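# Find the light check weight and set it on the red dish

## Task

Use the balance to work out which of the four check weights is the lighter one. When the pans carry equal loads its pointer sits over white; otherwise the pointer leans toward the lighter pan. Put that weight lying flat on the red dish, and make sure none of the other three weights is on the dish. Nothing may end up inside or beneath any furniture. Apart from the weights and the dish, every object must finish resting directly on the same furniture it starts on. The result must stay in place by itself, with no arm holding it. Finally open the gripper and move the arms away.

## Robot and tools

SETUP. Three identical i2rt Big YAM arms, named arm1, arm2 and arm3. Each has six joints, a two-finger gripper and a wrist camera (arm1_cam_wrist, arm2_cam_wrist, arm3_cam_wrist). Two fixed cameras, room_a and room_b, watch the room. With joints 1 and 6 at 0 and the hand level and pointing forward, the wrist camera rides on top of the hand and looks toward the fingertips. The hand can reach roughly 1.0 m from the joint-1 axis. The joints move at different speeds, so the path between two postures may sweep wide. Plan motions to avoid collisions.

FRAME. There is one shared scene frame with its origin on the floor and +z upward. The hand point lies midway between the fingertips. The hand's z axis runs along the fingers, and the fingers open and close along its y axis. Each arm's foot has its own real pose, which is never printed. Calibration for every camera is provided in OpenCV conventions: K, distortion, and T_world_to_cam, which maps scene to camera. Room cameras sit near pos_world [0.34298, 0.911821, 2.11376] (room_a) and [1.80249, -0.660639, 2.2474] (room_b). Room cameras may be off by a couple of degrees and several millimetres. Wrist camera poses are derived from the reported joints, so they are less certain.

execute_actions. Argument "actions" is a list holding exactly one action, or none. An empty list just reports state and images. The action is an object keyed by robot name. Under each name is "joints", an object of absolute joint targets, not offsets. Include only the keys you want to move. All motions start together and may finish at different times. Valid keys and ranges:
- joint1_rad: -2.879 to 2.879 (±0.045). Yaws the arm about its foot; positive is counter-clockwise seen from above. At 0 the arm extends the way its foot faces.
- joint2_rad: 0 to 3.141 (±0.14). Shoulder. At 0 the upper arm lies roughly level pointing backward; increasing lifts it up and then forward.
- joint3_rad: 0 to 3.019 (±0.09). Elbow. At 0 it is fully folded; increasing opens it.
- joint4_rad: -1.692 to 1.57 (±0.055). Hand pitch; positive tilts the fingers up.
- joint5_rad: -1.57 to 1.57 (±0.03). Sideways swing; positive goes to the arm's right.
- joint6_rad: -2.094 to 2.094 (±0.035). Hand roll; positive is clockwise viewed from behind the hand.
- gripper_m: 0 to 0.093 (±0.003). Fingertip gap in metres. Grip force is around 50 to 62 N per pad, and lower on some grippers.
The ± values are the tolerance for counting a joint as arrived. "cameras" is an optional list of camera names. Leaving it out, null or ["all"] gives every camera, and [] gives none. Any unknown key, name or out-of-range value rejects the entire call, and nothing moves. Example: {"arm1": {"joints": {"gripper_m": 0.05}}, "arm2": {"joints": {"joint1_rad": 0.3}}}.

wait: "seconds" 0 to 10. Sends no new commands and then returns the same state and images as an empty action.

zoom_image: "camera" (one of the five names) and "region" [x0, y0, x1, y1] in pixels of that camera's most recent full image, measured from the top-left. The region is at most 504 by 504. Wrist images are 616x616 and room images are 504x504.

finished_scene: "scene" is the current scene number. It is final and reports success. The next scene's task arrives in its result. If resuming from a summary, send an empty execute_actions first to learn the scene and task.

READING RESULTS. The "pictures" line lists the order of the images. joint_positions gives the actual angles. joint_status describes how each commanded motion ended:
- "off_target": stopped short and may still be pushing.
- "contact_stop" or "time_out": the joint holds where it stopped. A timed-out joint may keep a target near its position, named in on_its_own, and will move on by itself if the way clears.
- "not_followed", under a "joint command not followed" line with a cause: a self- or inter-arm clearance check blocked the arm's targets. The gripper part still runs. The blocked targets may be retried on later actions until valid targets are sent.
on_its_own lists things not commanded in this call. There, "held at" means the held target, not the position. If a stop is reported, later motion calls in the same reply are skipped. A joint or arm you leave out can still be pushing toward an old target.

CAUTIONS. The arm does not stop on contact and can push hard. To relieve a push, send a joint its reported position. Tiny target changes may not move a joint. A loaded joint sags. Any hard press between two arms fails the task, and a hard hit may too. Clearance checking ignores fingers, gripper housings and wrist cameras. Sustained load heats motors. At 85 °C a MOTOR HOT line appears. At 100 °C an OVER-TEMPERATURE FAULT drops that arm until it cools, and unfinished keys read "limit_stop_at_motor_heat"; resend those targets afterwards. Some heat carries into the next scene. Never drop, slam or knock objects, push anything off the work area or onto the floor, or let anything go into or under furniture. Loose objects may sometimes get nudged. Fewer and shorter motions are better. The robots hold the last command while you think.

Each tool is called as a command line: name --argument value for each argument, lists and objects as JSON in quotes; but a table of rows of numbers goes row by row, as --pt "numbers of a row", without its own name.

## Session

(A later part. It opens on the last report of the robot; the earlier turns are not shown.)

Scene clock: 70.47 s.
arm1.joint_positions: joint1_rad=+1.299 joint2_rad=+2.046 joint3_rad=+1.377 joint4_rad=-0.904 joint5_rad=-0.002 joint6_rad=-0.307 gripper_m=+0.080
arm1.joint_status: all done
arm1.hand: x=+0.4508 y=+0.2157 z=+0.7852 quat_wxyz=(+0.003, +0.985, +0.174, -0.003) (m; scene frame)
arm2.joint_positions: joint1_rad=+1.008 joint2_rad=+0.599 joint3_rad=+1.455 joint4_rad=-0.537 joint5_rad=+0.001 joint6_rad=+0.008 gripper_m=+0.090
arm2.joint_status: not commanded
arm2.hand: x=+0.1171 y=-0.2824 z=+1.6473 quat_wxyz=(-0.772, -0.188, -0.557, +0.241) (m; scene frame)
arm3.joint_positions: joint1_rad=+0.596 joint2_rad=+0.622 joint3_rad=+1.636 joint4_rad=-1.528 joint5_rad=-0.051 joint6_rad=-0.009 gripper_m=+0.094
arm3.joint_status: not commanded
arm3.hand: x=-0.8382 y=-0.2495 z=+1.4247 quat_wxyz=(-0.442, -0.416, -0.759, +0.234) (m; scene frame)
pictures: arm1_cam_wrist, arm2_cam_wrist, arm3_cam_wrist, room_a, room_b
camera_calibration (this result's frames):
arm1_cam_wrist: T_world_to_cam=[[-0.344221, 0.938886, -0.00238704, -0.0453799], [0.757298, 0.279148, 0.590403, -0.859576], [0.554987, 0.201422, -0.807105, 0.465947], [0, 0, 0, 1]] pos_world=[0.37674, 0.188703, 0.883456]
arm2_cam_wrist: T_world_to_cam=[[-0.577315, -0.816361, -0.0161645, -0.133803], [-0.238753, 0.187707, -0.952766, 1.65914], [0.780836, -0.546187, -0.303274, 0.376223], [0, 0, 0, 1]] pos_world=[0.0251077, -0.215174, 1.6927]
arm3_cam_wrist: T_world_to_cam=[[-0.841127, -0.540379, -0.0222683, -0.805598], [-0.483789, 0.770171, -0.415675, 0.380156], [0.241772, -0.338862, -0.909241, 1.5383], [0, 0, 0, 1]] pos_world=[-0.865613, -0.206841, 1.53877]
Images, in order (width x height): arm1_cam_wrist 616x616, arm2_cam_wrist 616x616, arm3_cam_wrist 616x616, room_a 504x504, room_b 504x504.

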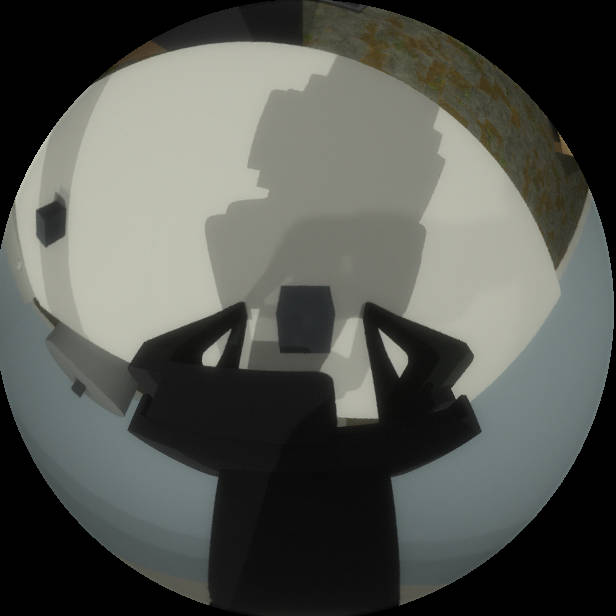

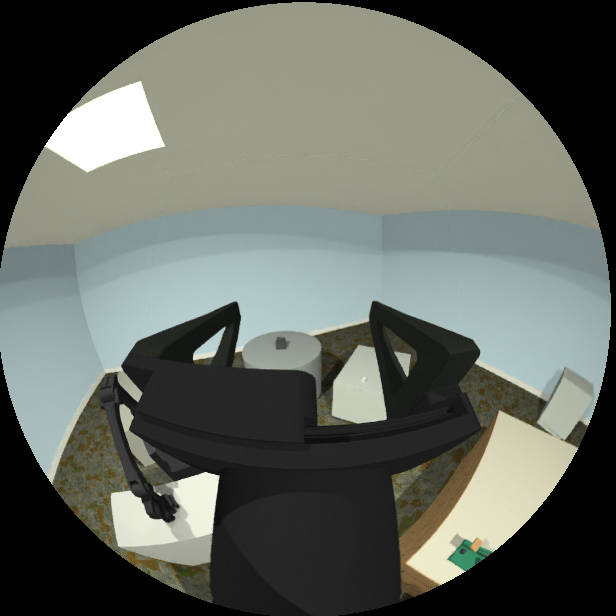

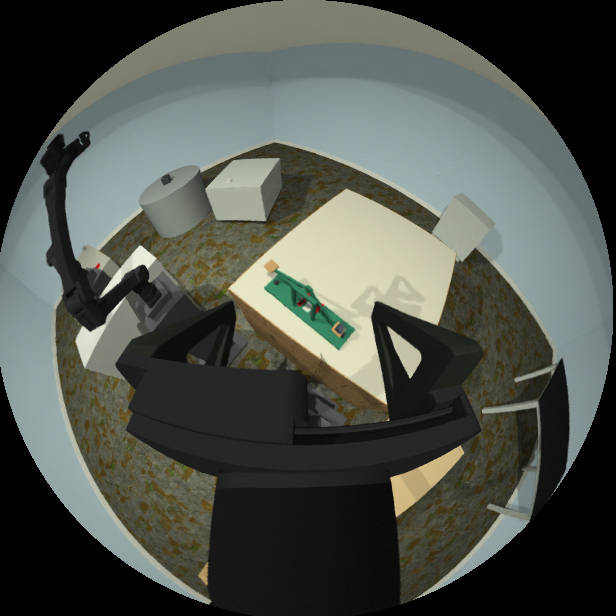

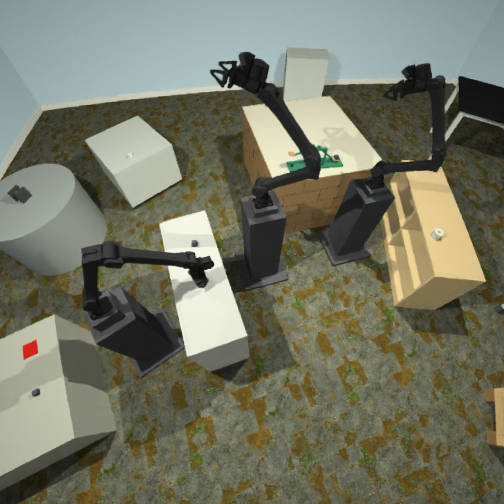

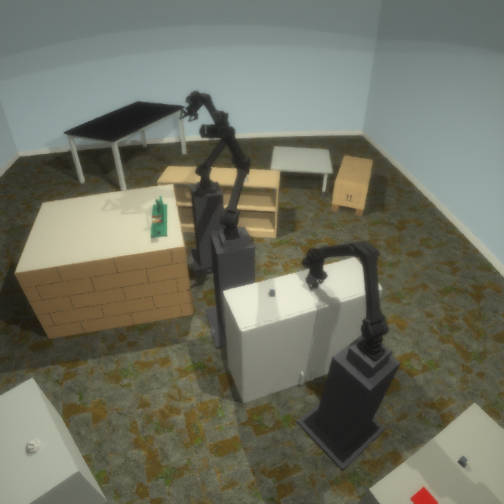

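execute_actions --actions '[{"arm1": {"joints": {"gripper_m": 0.02}}}]' --cameras '["arm1_cam_wrist"]'

Scene clock: 71.17 s.
arm1.joint_positions: joint1_rad=+1.299 joint2_rad=+2.046 joint3_rad=+1.377 joint4_rad=-0.903 joint5_rad=-0.002 joint6_rad=-0.307 gripper_m=+0.030
arm1.joint_status: gripper_m off_target (ended at +0.030, target +0.020)
arm1.hand: x=+0.4506 y=+0.2157 z=+0.7852 quat_wxyz=(+0.003, +0.985, +0.173, -0.003) (m; scene frame)
arm2.joint_positions: joint1_rad=+1.008 joint2_rad=+0.599 joint3_rad=+1.455 joint4_rad=-0.537 joint5_rad=+0.001 joint6_rad=+0.008 gripper_m=+0.090
arm2.joint_status: not commanded
arm2.hand: x=+0.1171 y=-0.2824 z=+1.6473 quat_wxyz=(-0.772, -0.188, -0.557, +0.241) (m; scene frame)
arm3.joint_positions: joint1_rad=+0.596 joint2_rad=+0.622 joint3_rad=+1.636 joint4_rad=-1.528 joint5_rad=-0.051 joint6_rad=-0.009 gripper_m=+0.094
arm3.joint_status: not commanded
arm3.hand: x=-0.8382 y=-0.2495 z=+1.4247 quat_wxyz=(-0.442, -0.416, -0.759, +0.234) (m; scene frame)
pictures: arm1_cam_wrist
camera_calibration (this result's frames):
arm1_cam_wrist: T_world_to_cam=[[-0.343861, 0.939018, -0.00215726, -0.0458082], [0.757854, 0.278876, 0.589818, -0.859165], [0.554451, 0.201181, -0.807533, 0.466682], [0, 0, 0, 1]] pos_world=[0.376617, 0.188727, 0.883514]
Images, in order (width x height): arm1_cam_wrist 616x616.

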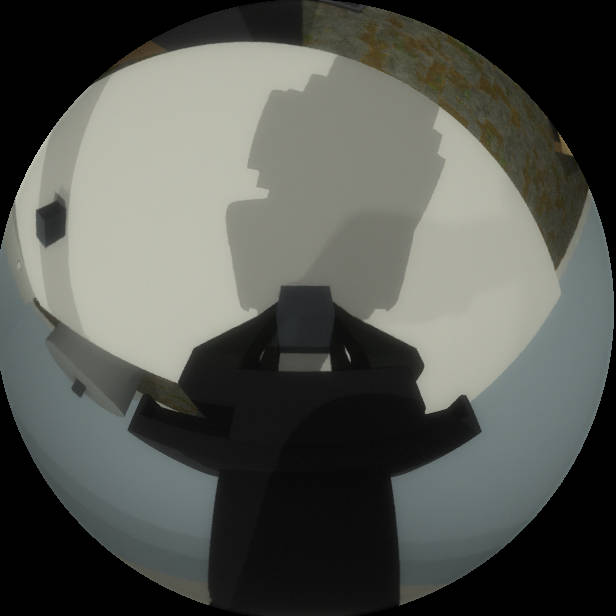

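execute_actions --actions '[{"arm1": {"joints": {"joint1_rad": -1.903, "joint2_rad": 1.98, "joint3_rad": 1.87, "joint4_rad": -0.765}}}]' --cameras '["arm1_cam_wrist", "room_a"]'

Scene clock: 75.87 s.
arm1.joint_positions: joint1_rad=-1.913 joint2_rad=+2.010 joint3_rad=+1.851 joint4_rad=-0.761 joint5_rad=+0.003 joint6_rad=-0.305 gripper_m=+0.030
arm1.joint_status: all done
arm1.hand: x=+1.7764 y=+0.2168 z=+1.0118 quat_wxyz=(-0.312, +0.131, -0.939, +0.056) (m; scene frame)
arm2.joint_positions: joint1_rad=+1.008 joint2_rad=+0.599 joint3_rad=+1.455 joint4_rad=-0.537 joint5_rad=+0.001 joint6_rad=+0.008 gripper_m=+0.090
arm2.joint_status: not commanded
arm2.hand: x=+0.1171 y=-0.2824 z=+1.6473 quat_wxyz=(-0.772, -0.188, -0.557, +0.241) (m; scene frame)
arm3.joint_positions: joint1_rad=+0.596 joint2_rad=+0.622 joint3_rad=+1.636 joint4_rad=-1.528 joint5_rad=-0.051 joint6_rad=-0.009 gripper_m=+0.094
arm3.joint_status: not commanded
arm3.hand: x=-0.8382 y=-0.2495 z=+1.4247 quat_wxyz=(-0.442, -0.416, -0.759, +0.234) (m; scene frame)
pictures: arm1_cam_wrist, room_a
camera_calibration (this result's frames):
arm1_cam_wrist: T_world_to_cam=[[0.210924, -0.958801, 0.190296, -0.359284], [-0.977208, -0.211601, 0.0169908, 1.77022], [0.0239761, -0.189543, -0.98158, 1.11751], [0, 0, 0, 1]] pos_world=[1.77887, 0.241916, 1.13522]
Images, in order (width x height): arm1_cam_wrist 616x616, room_a 504x504.

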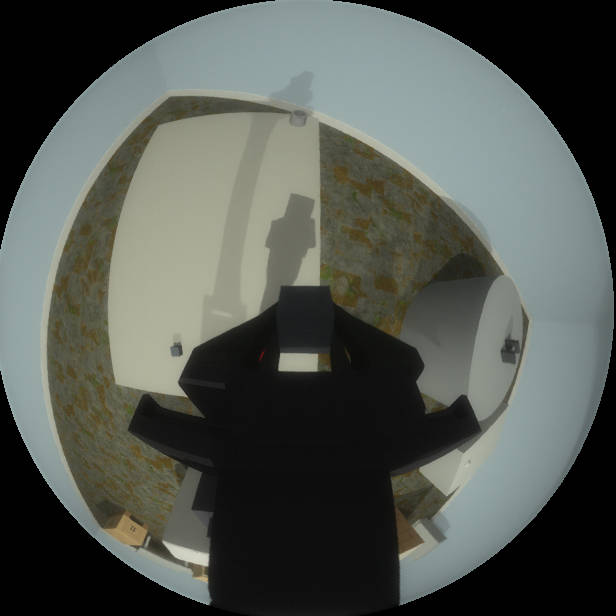

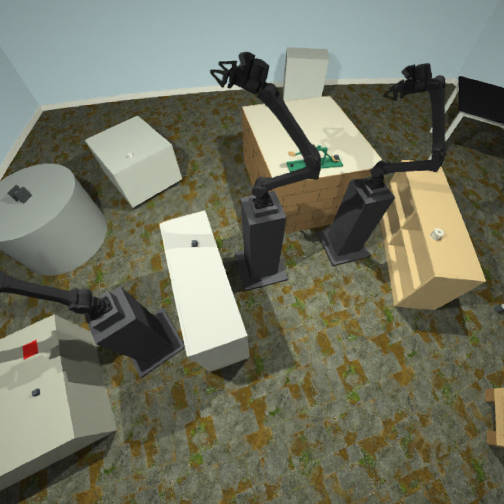

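execute_actions --actions '[{"arm1": {"joints": {"joint1_rad": -1.893, "joint2_rad": 2.605}}}]' --cameras '["arm1_cam_wrist", "room_a", "room_b"]'

Scene clock: 77.80 s.
arm1.joint_positions: joint1_rad=-1.905 joint2_rad=+2.645 joint3_rad=+1.832 joint4_rad=-0.765 joint5_rad=+0.003 joint6_rad=-0.304 gripper_m=+0.029
arm1.joint_status: all done
arm1.hand: x=+1.6508 y=+0.2229 z=+0.5518 quat_wxyz=(+0.008, +0.141, -0.990, +0.003) (m; scene frame)
arm2.joint_positions: joint1_rad=+1.008 joint2_rad=+0.599 joint3_rad=+1.455 joint4_rad=-0.537 joint5_rad=+0.001 joint6_rad=+0.008 gripper_m=+0.090
arm2.joint_status: not commanded
arm2.hand: x=+0.1171 y=-0.2824 z=+1.6473 quat_wxyz=(-0.772, -0.188, -0.557, +0.241) (m; scene frame)
arm3.joint_positions: joint1_rad=+0.596 joint2_rad=+0.622 joint3_rad=+1.636 joint4_rad=-1.528 joint5_rad=-0.051 joint6_rad=-0.009 gripper_m=+0.094
arm3.joint_status: not commanded
arm3.hand: x=-0.8382 y=-0.2495 z=+1.4247 quat_wxyz=(-0.442, -0.416, -0.759, +0.234) (m; scene frame)
pictures: arm1_cam_wrist, room_a, room_b
camera_calibration (this result's frames):
arm1_cam_wrist: T_world_to_cam=[[0.281375, -0.95958, 0.0057988, -0.253719], [-0.762824, -0.220006, 0.608027, 0.978424], [-0.582175, -0.175507, -0.793895, 1.56412], [0, 0, 0, 1]] pos_world=[1.72835, 0.246309, 0.64831]
Images, in order (width x height): arm1_cam_wrist 616x616, room_a 504x504, room_b 504x504.

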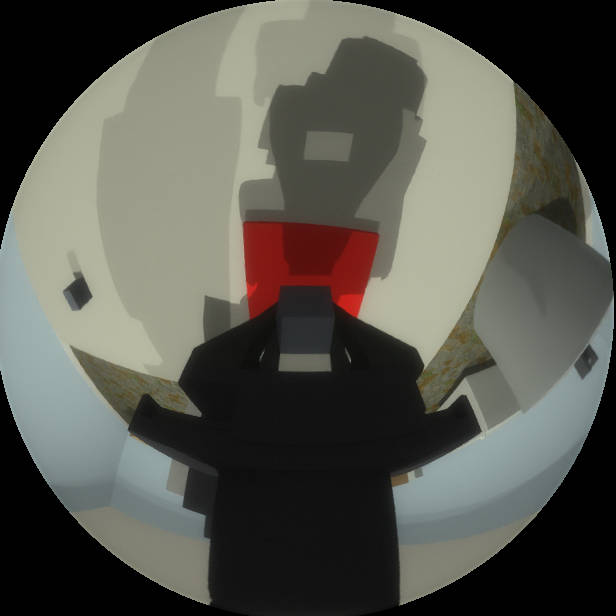

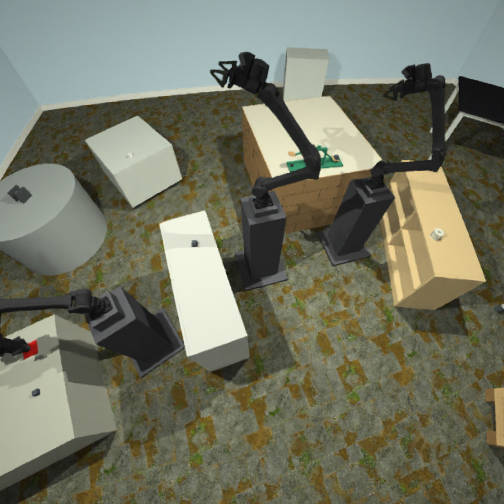

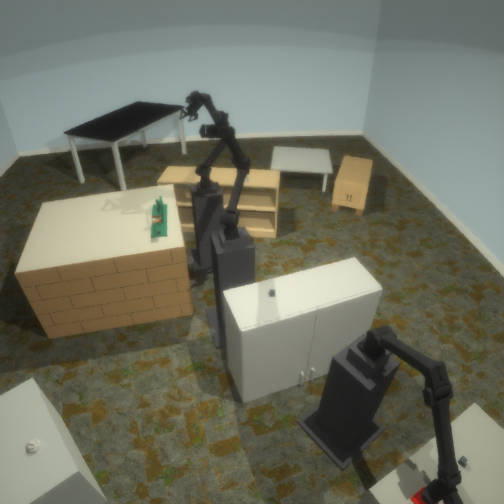

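zoom_image --camera "arm1_cam_wrist" --region '[200, 180, 420, 400]'

zoom_image --camera "room_a" --region '[0, 300, 100, 400]'

Region (200, 180, 420, 400) of arm1_cam_wrist's 616x616 image, scaled by 2.291, with more detail than that image has.

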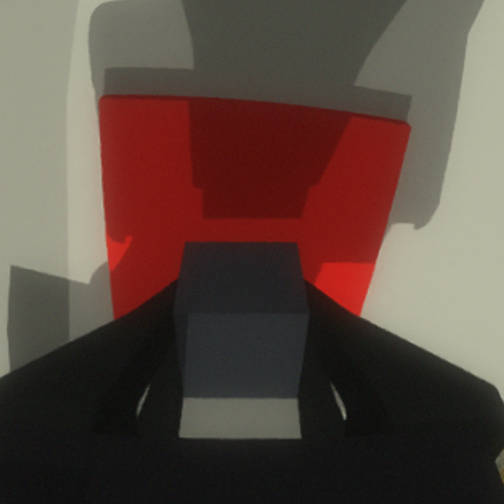

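Region (0, 300, 100, 400) of room_a's 504x504 image, scaled by 5.040, with more detail than that image has.

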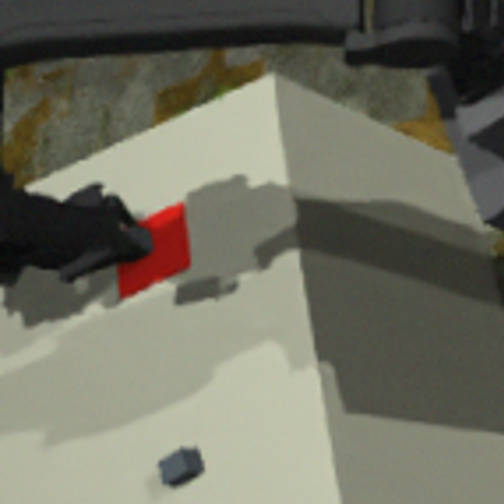

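zoom_image --camera "arm1_cam_wrist" --region '[220, 100, 420, 300]'

Region (220, 100, 420, 300) of arm1_cam_wrist's 616x616 image, scaled by 2.520, with more detail than that image has.

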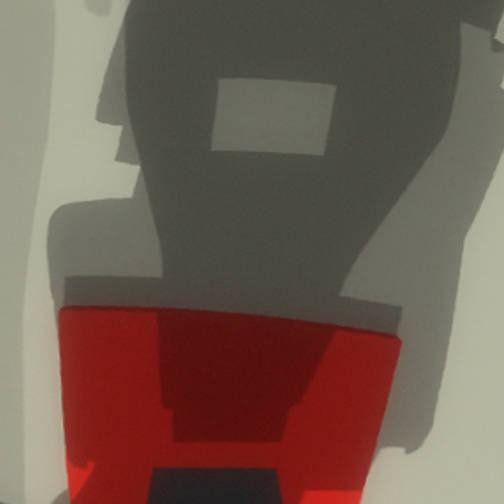

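execute_actions --actions '[{"arm1": {"joints": {"joint2_rad": 2.673, "joint4_rad": -0.72}}}]' --cameras '["arm1_cam_wrist", "room_a"]'

Scene clock: 83.00 s.
arm1.joint_positions: joint1_rad=-1.905 joint2_rad=+2.664 joint3_rad=+1.832 joint4_rad=-0.731 joint5_rad=+0.003 joint6_rad=-0.304 gripper_m=+0.029
arm1.joint_status: all done
arm1.hand: x=+1.6515 y=+0.2228 z=+0.5401 quat_wxyz=(+0.000, +0.141, -0.990, +0.004) (m; scene frame)
arm2.joint_positions: joint1_rad=+1.008 joint2_rad=+0.599 joint3_rad=+1.455 joint4_rad=-0.537 joint5_rad=+0.001 joint6_rad=+0.008 gripper_m=+0.090
arm2.joint_status: not commanded
arm2.hand: x=+0.1171 y=-0.2824 z=+1.6473 quat_wxyz=(-0.772, -0.188, -0.557, +0.241) (m; scene frame)
arm3.joint_positions: joint1_rad=+0.596 joint2_rad=+0.622 joint3_rad=+1.636 joint4_rad=-1.528 joint5_rad=-0.051 joint6_rad=-0.009 gripper_m=+0.094
arm3.joint_status: not commanded
arm3.hand: x=-0.8382 y=-0.2495 z=+1.4247 quat_wxyz=(-0.442, -0.416, -0.759, +0.234) (m; scene frame)
pictures: arm1_cam_wrist, room_a
camera_calibration (this result's frames):
arm1_cam_wrist: T_world_to_cam=[[0.281325, -0.959555, 0.0105174, -0.2564], [-0.772221, -0.219868, 0.596098, 1.00802], [-0.569676, -0.175819, -0.802843, 1.53949], [0, 0, 0, 1]] pos_world=[1.72755, 0.246272, 0.637786]
Images, in order (width x height): arm1_cam_wrist 616x616, room_a 504x504.

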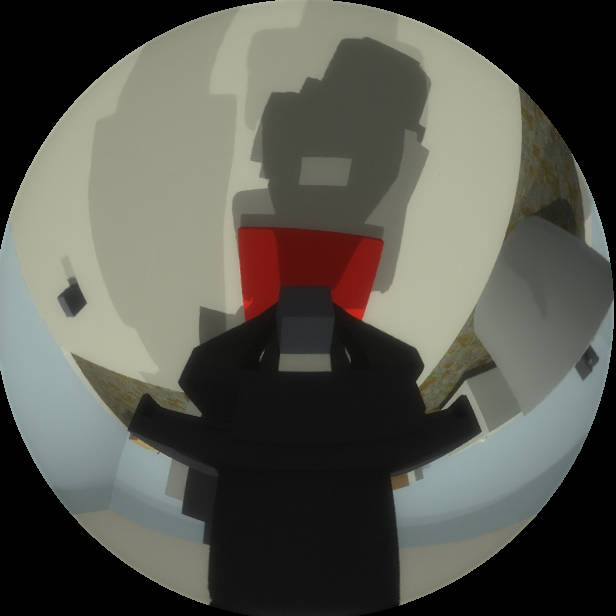

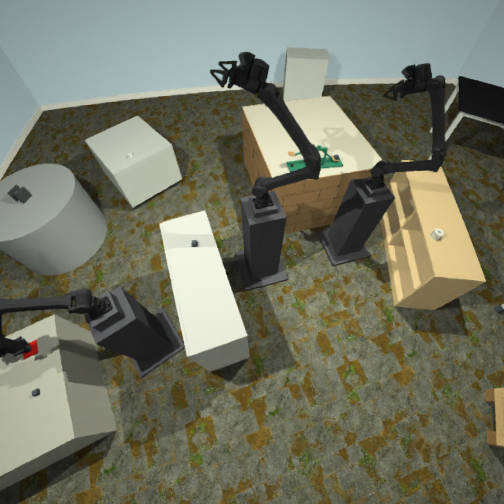

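zoom_image --camera "arm1_cam_wrist" --region '[220, 130, 420, 330]'

Region (220, 130, 420, 330) of arm1_cam_wrist's 616x616 image, scaled by 2.520, with more detail than that image has.

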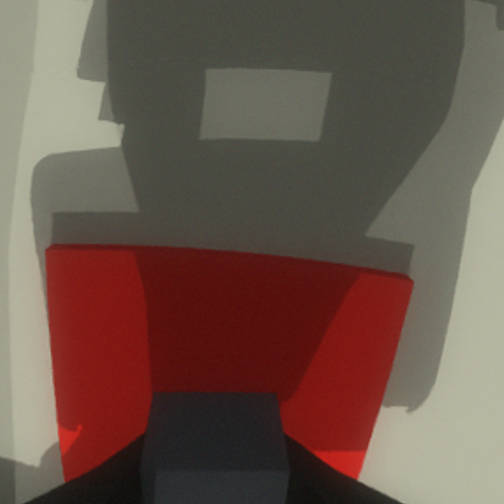

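execute_actions --actions '[{"arm1": {"joints": {"joint2_rad": 2.685}}}]' --cameras '["arm1_cam_wrist"]'

Scene clock: 84.40 s.
arm1.joint_positions: joint1_rad=-1.905 joint2_rad=+2.673 joint3_rad=+1.832 joint4_rad=-0.731 joint5_rad=+0.003 joint6_rad=-0.304 gripper_m=+0.029
arm1.joint_status: all done
arm1.hand: x=+1.6477 y=+0.2229 z=+0.5344 quat_wxyz=(+0.004, +0.141, -0.990, +0.003) (m; scene frame)
arm2.joint_positions: joint1_rad=+1.008 joint2_rad=+0.599 joint3_rad=+1.455 joint4_rad=-0.537 joint5_rad=+0.001 joint6_rad=+0.008 gripper_m=+0.090
arm2.joint_status: not commanded
arm2.hand: x=+0.1171 y=-0.2824 z=+1.6473 quat_wxyz=(-0.772, -0.188, -0.557, +0.241) (m; scene frame)
arm3.joint_positions: joint1_rad=+0.596 joint2_rad=+0.622 joint3_rad=+1.636 joint4_rad=-1.528 joint5_rad=-0.051 joint6_rad=-0.009 gripper_m=+0.094
arm3.joint_status: not commanded
arm3.hand: x=-0.8382 y=-0.2495 z=+1.4247 quat_wxyz=(-0.442, -0.416, -0.759, +0.234) (m; scene frame)
pictures: arm1_cam_wrist
camera_calibration (this result's frames):
arm1_cam_wrist: T_world_to_cam=[[0.281363, -0.95957, 0.00775537, -0.253787], [-0.766743, -0.219949, 0.603098, 0.995693], [-0.577009, -0.175636, -0.797629, 1.54198], [0, 0, 0, 1]] pos_world=[1.72458, 0.246302, 0.631395]
Images, in order (width x height): arm1_cam_wrist 616x616.

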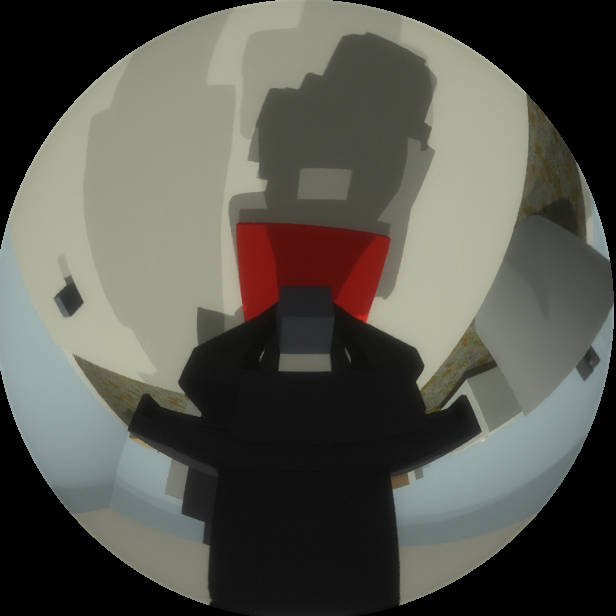

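execute_actions --actions '[{"arm1": {"joints": {"gripper_m": 0.06}}}]' --cameras '["arm1_cam_wrist"]'

Scene clock: 85.07 s.
arm1.joint_positions: joint1_rad=-1.905 joint2_rad=+2.673 joint3_rad=+1.832 joint4_rad=-0.731 joint5_rad=+0.003 joint6_rad=-0.304 gripper_m=+0.060
arm1.joint_status: all done
arm1.hand: x=+1.6477 y=+0.2229 z=+0.5344 quat_wxyz=(+0.004, +0.141, -0.990, +0.003) (m; scene frame)
arm2.joint_positions: joint1_rad=+1.008 joint2_rad=+0.599 joint3_rad=+1.455 joint4_rad=-0.537 joint5_rad=+0.001 joint6_rad=+0.008 gripper_m=+0.090
arm2.joint_status: not commanded
arm2.hand: x=+0.1171 y=-0.2824 z=+1.6473 quat_wxyz=(-0.772, -0.188, -0.557, +0.241) (m; scene frame)
arm3.joint_positions: joint1_rad=+0.596 joint2_rad=+0.622 joint3_rad=+1.636 joint4_rad=-1.528 joint5_rad=-0.051 joint6_rad=-0.009 gripper_m=+0.094
arm3.joint_status: not commanded
arm3.hand: x=-0.8382 y=-0.2495 z=+1.4247 quat_wxyz=(-0.442, -0.416, -0.759, +0.234) (m; scene frame)
pictures: arm1_cam_wrist
camera_calibration (this result's frames):
arm1_cam_wrist: T_world_to_cam=[[0.281363, -0.95957, 0.00775537, -0.253787], [-0.766743, -0.219949, 0.603098, 0.995693], [-0.577009, -0.175636, -0.797629, 1.54198], [0, 0, 0, 1]] pos_world=[1.72458, 0.246302, 0.631395]
Images, in order (width x height): arm1_cam_wrist 616x616.

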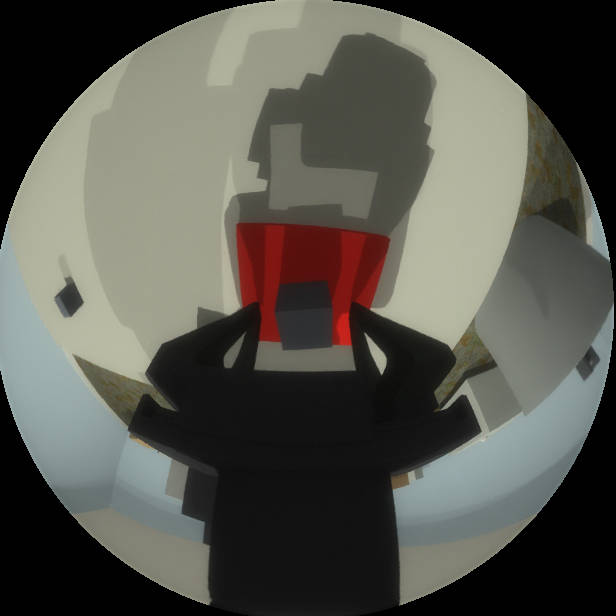

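execute_actions --actions '[{"arm1": {"joints": {"joint2_rad": 2.35}}}]' --cameras '["arm1_cam_wrist", "room_a", "room_b"]'

Scene clock: 86.60 s.
arm1.joint_positions: joint1_rad=-1.905 joint2_rad=+2.339 joint3_rad=+1.858 joint4_rad=-0.723 joint5_rad=+0.003 joint6_rad=-0.304 gripper_m=+0.060
arm1.joint_status: all done
arm1.hand: x=+1.7652 y=+0.2216 z=+0.7725 quat_wxyz=(-0.176, +0.139, -0.974, +0.033) (m; scene frame)
arm2.joint_positions: joint1_rad=+1.008 joint2_rad=+0.599 joint3_rad=+1.455 joint4_rad=-0.537 joint5_rad=+0.001 joint6_rad=+0.008 gripper_m=+0.090
arm2.joint_status: not commanded
arm2.hand: x=+0.1171 y=-0.2824 z=+1.6473 quat_wxyz=(-0.772, -0.188, -0.557, +0.241) (m; scene frame)
arm3.joint_positions: joint1_rad=+0.596 joint2_rad=+0.622 joint3_rad=+1.636 joint4_rad=-1.528 joint5_rad=-0.051 joint6_rad=-0.009 gripper_m=+0.094
arm3.joint_status: not commanded
arm3.hand: x=-0.8382 y=-0.2495 z=+1.4247 quat_wxyz=(-0.442, -0.416, -0.759, +0.234) (m; scene frame)
pictures: arm1_cam_wrist, room_a, room_b
camera_calibration (this result's frames):
arm1_cam_wrist: T_world_to_cam=[[0.260146, -0.95856, 0.116135, -0.336406], [-0.93229, -0.21805, 0.2886, 1.47665], [-0.251317, -0.18335, -0.95038, 1.34428], [0, 0, 0, 1]] pos_world=[1.80202, 0.245991, 0.890483]
Images, in order (width x height): arm1_cam_wrist 616x616, room_a 504x504, room_b 504x504.

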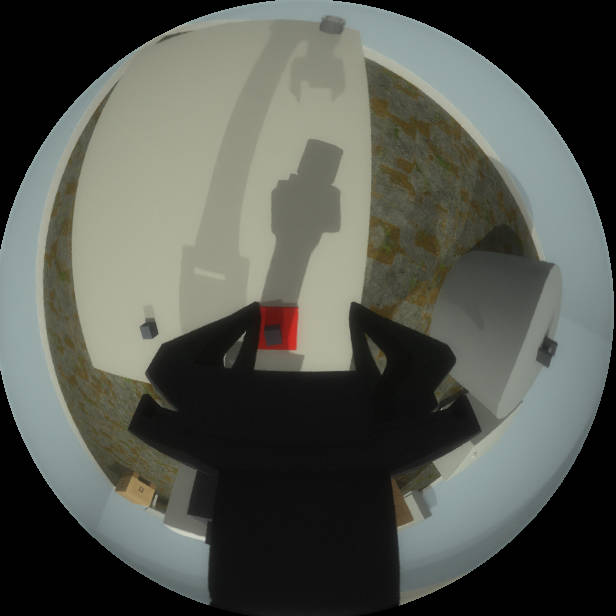

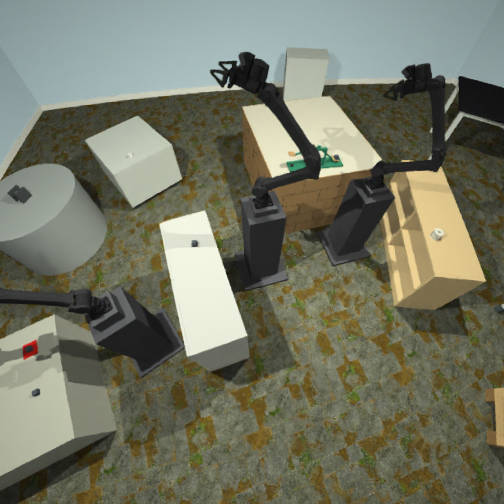

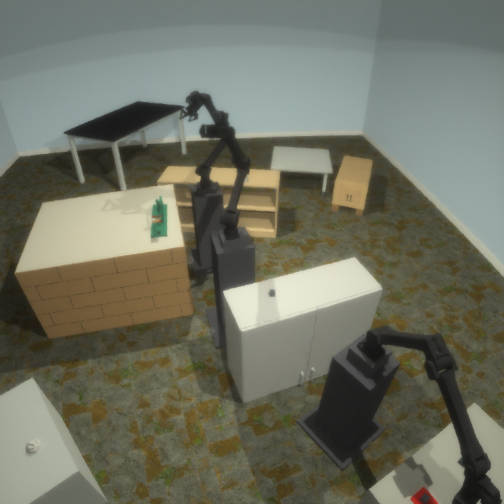

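zoom_image --camera "room_a" --region '[0, 310, 80, 390]'

Region (0, 310, 80, 390) of room_a's 504x504 image, scaled by 6.300, with more detail than that image has.

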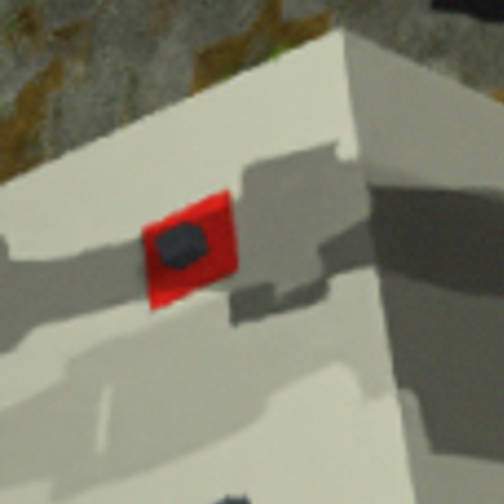

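The cube sits flat on the dish and the arm is clear, so I'm finishing scene 1.

finished_scene --scene 1

The scene is finished: the task was done.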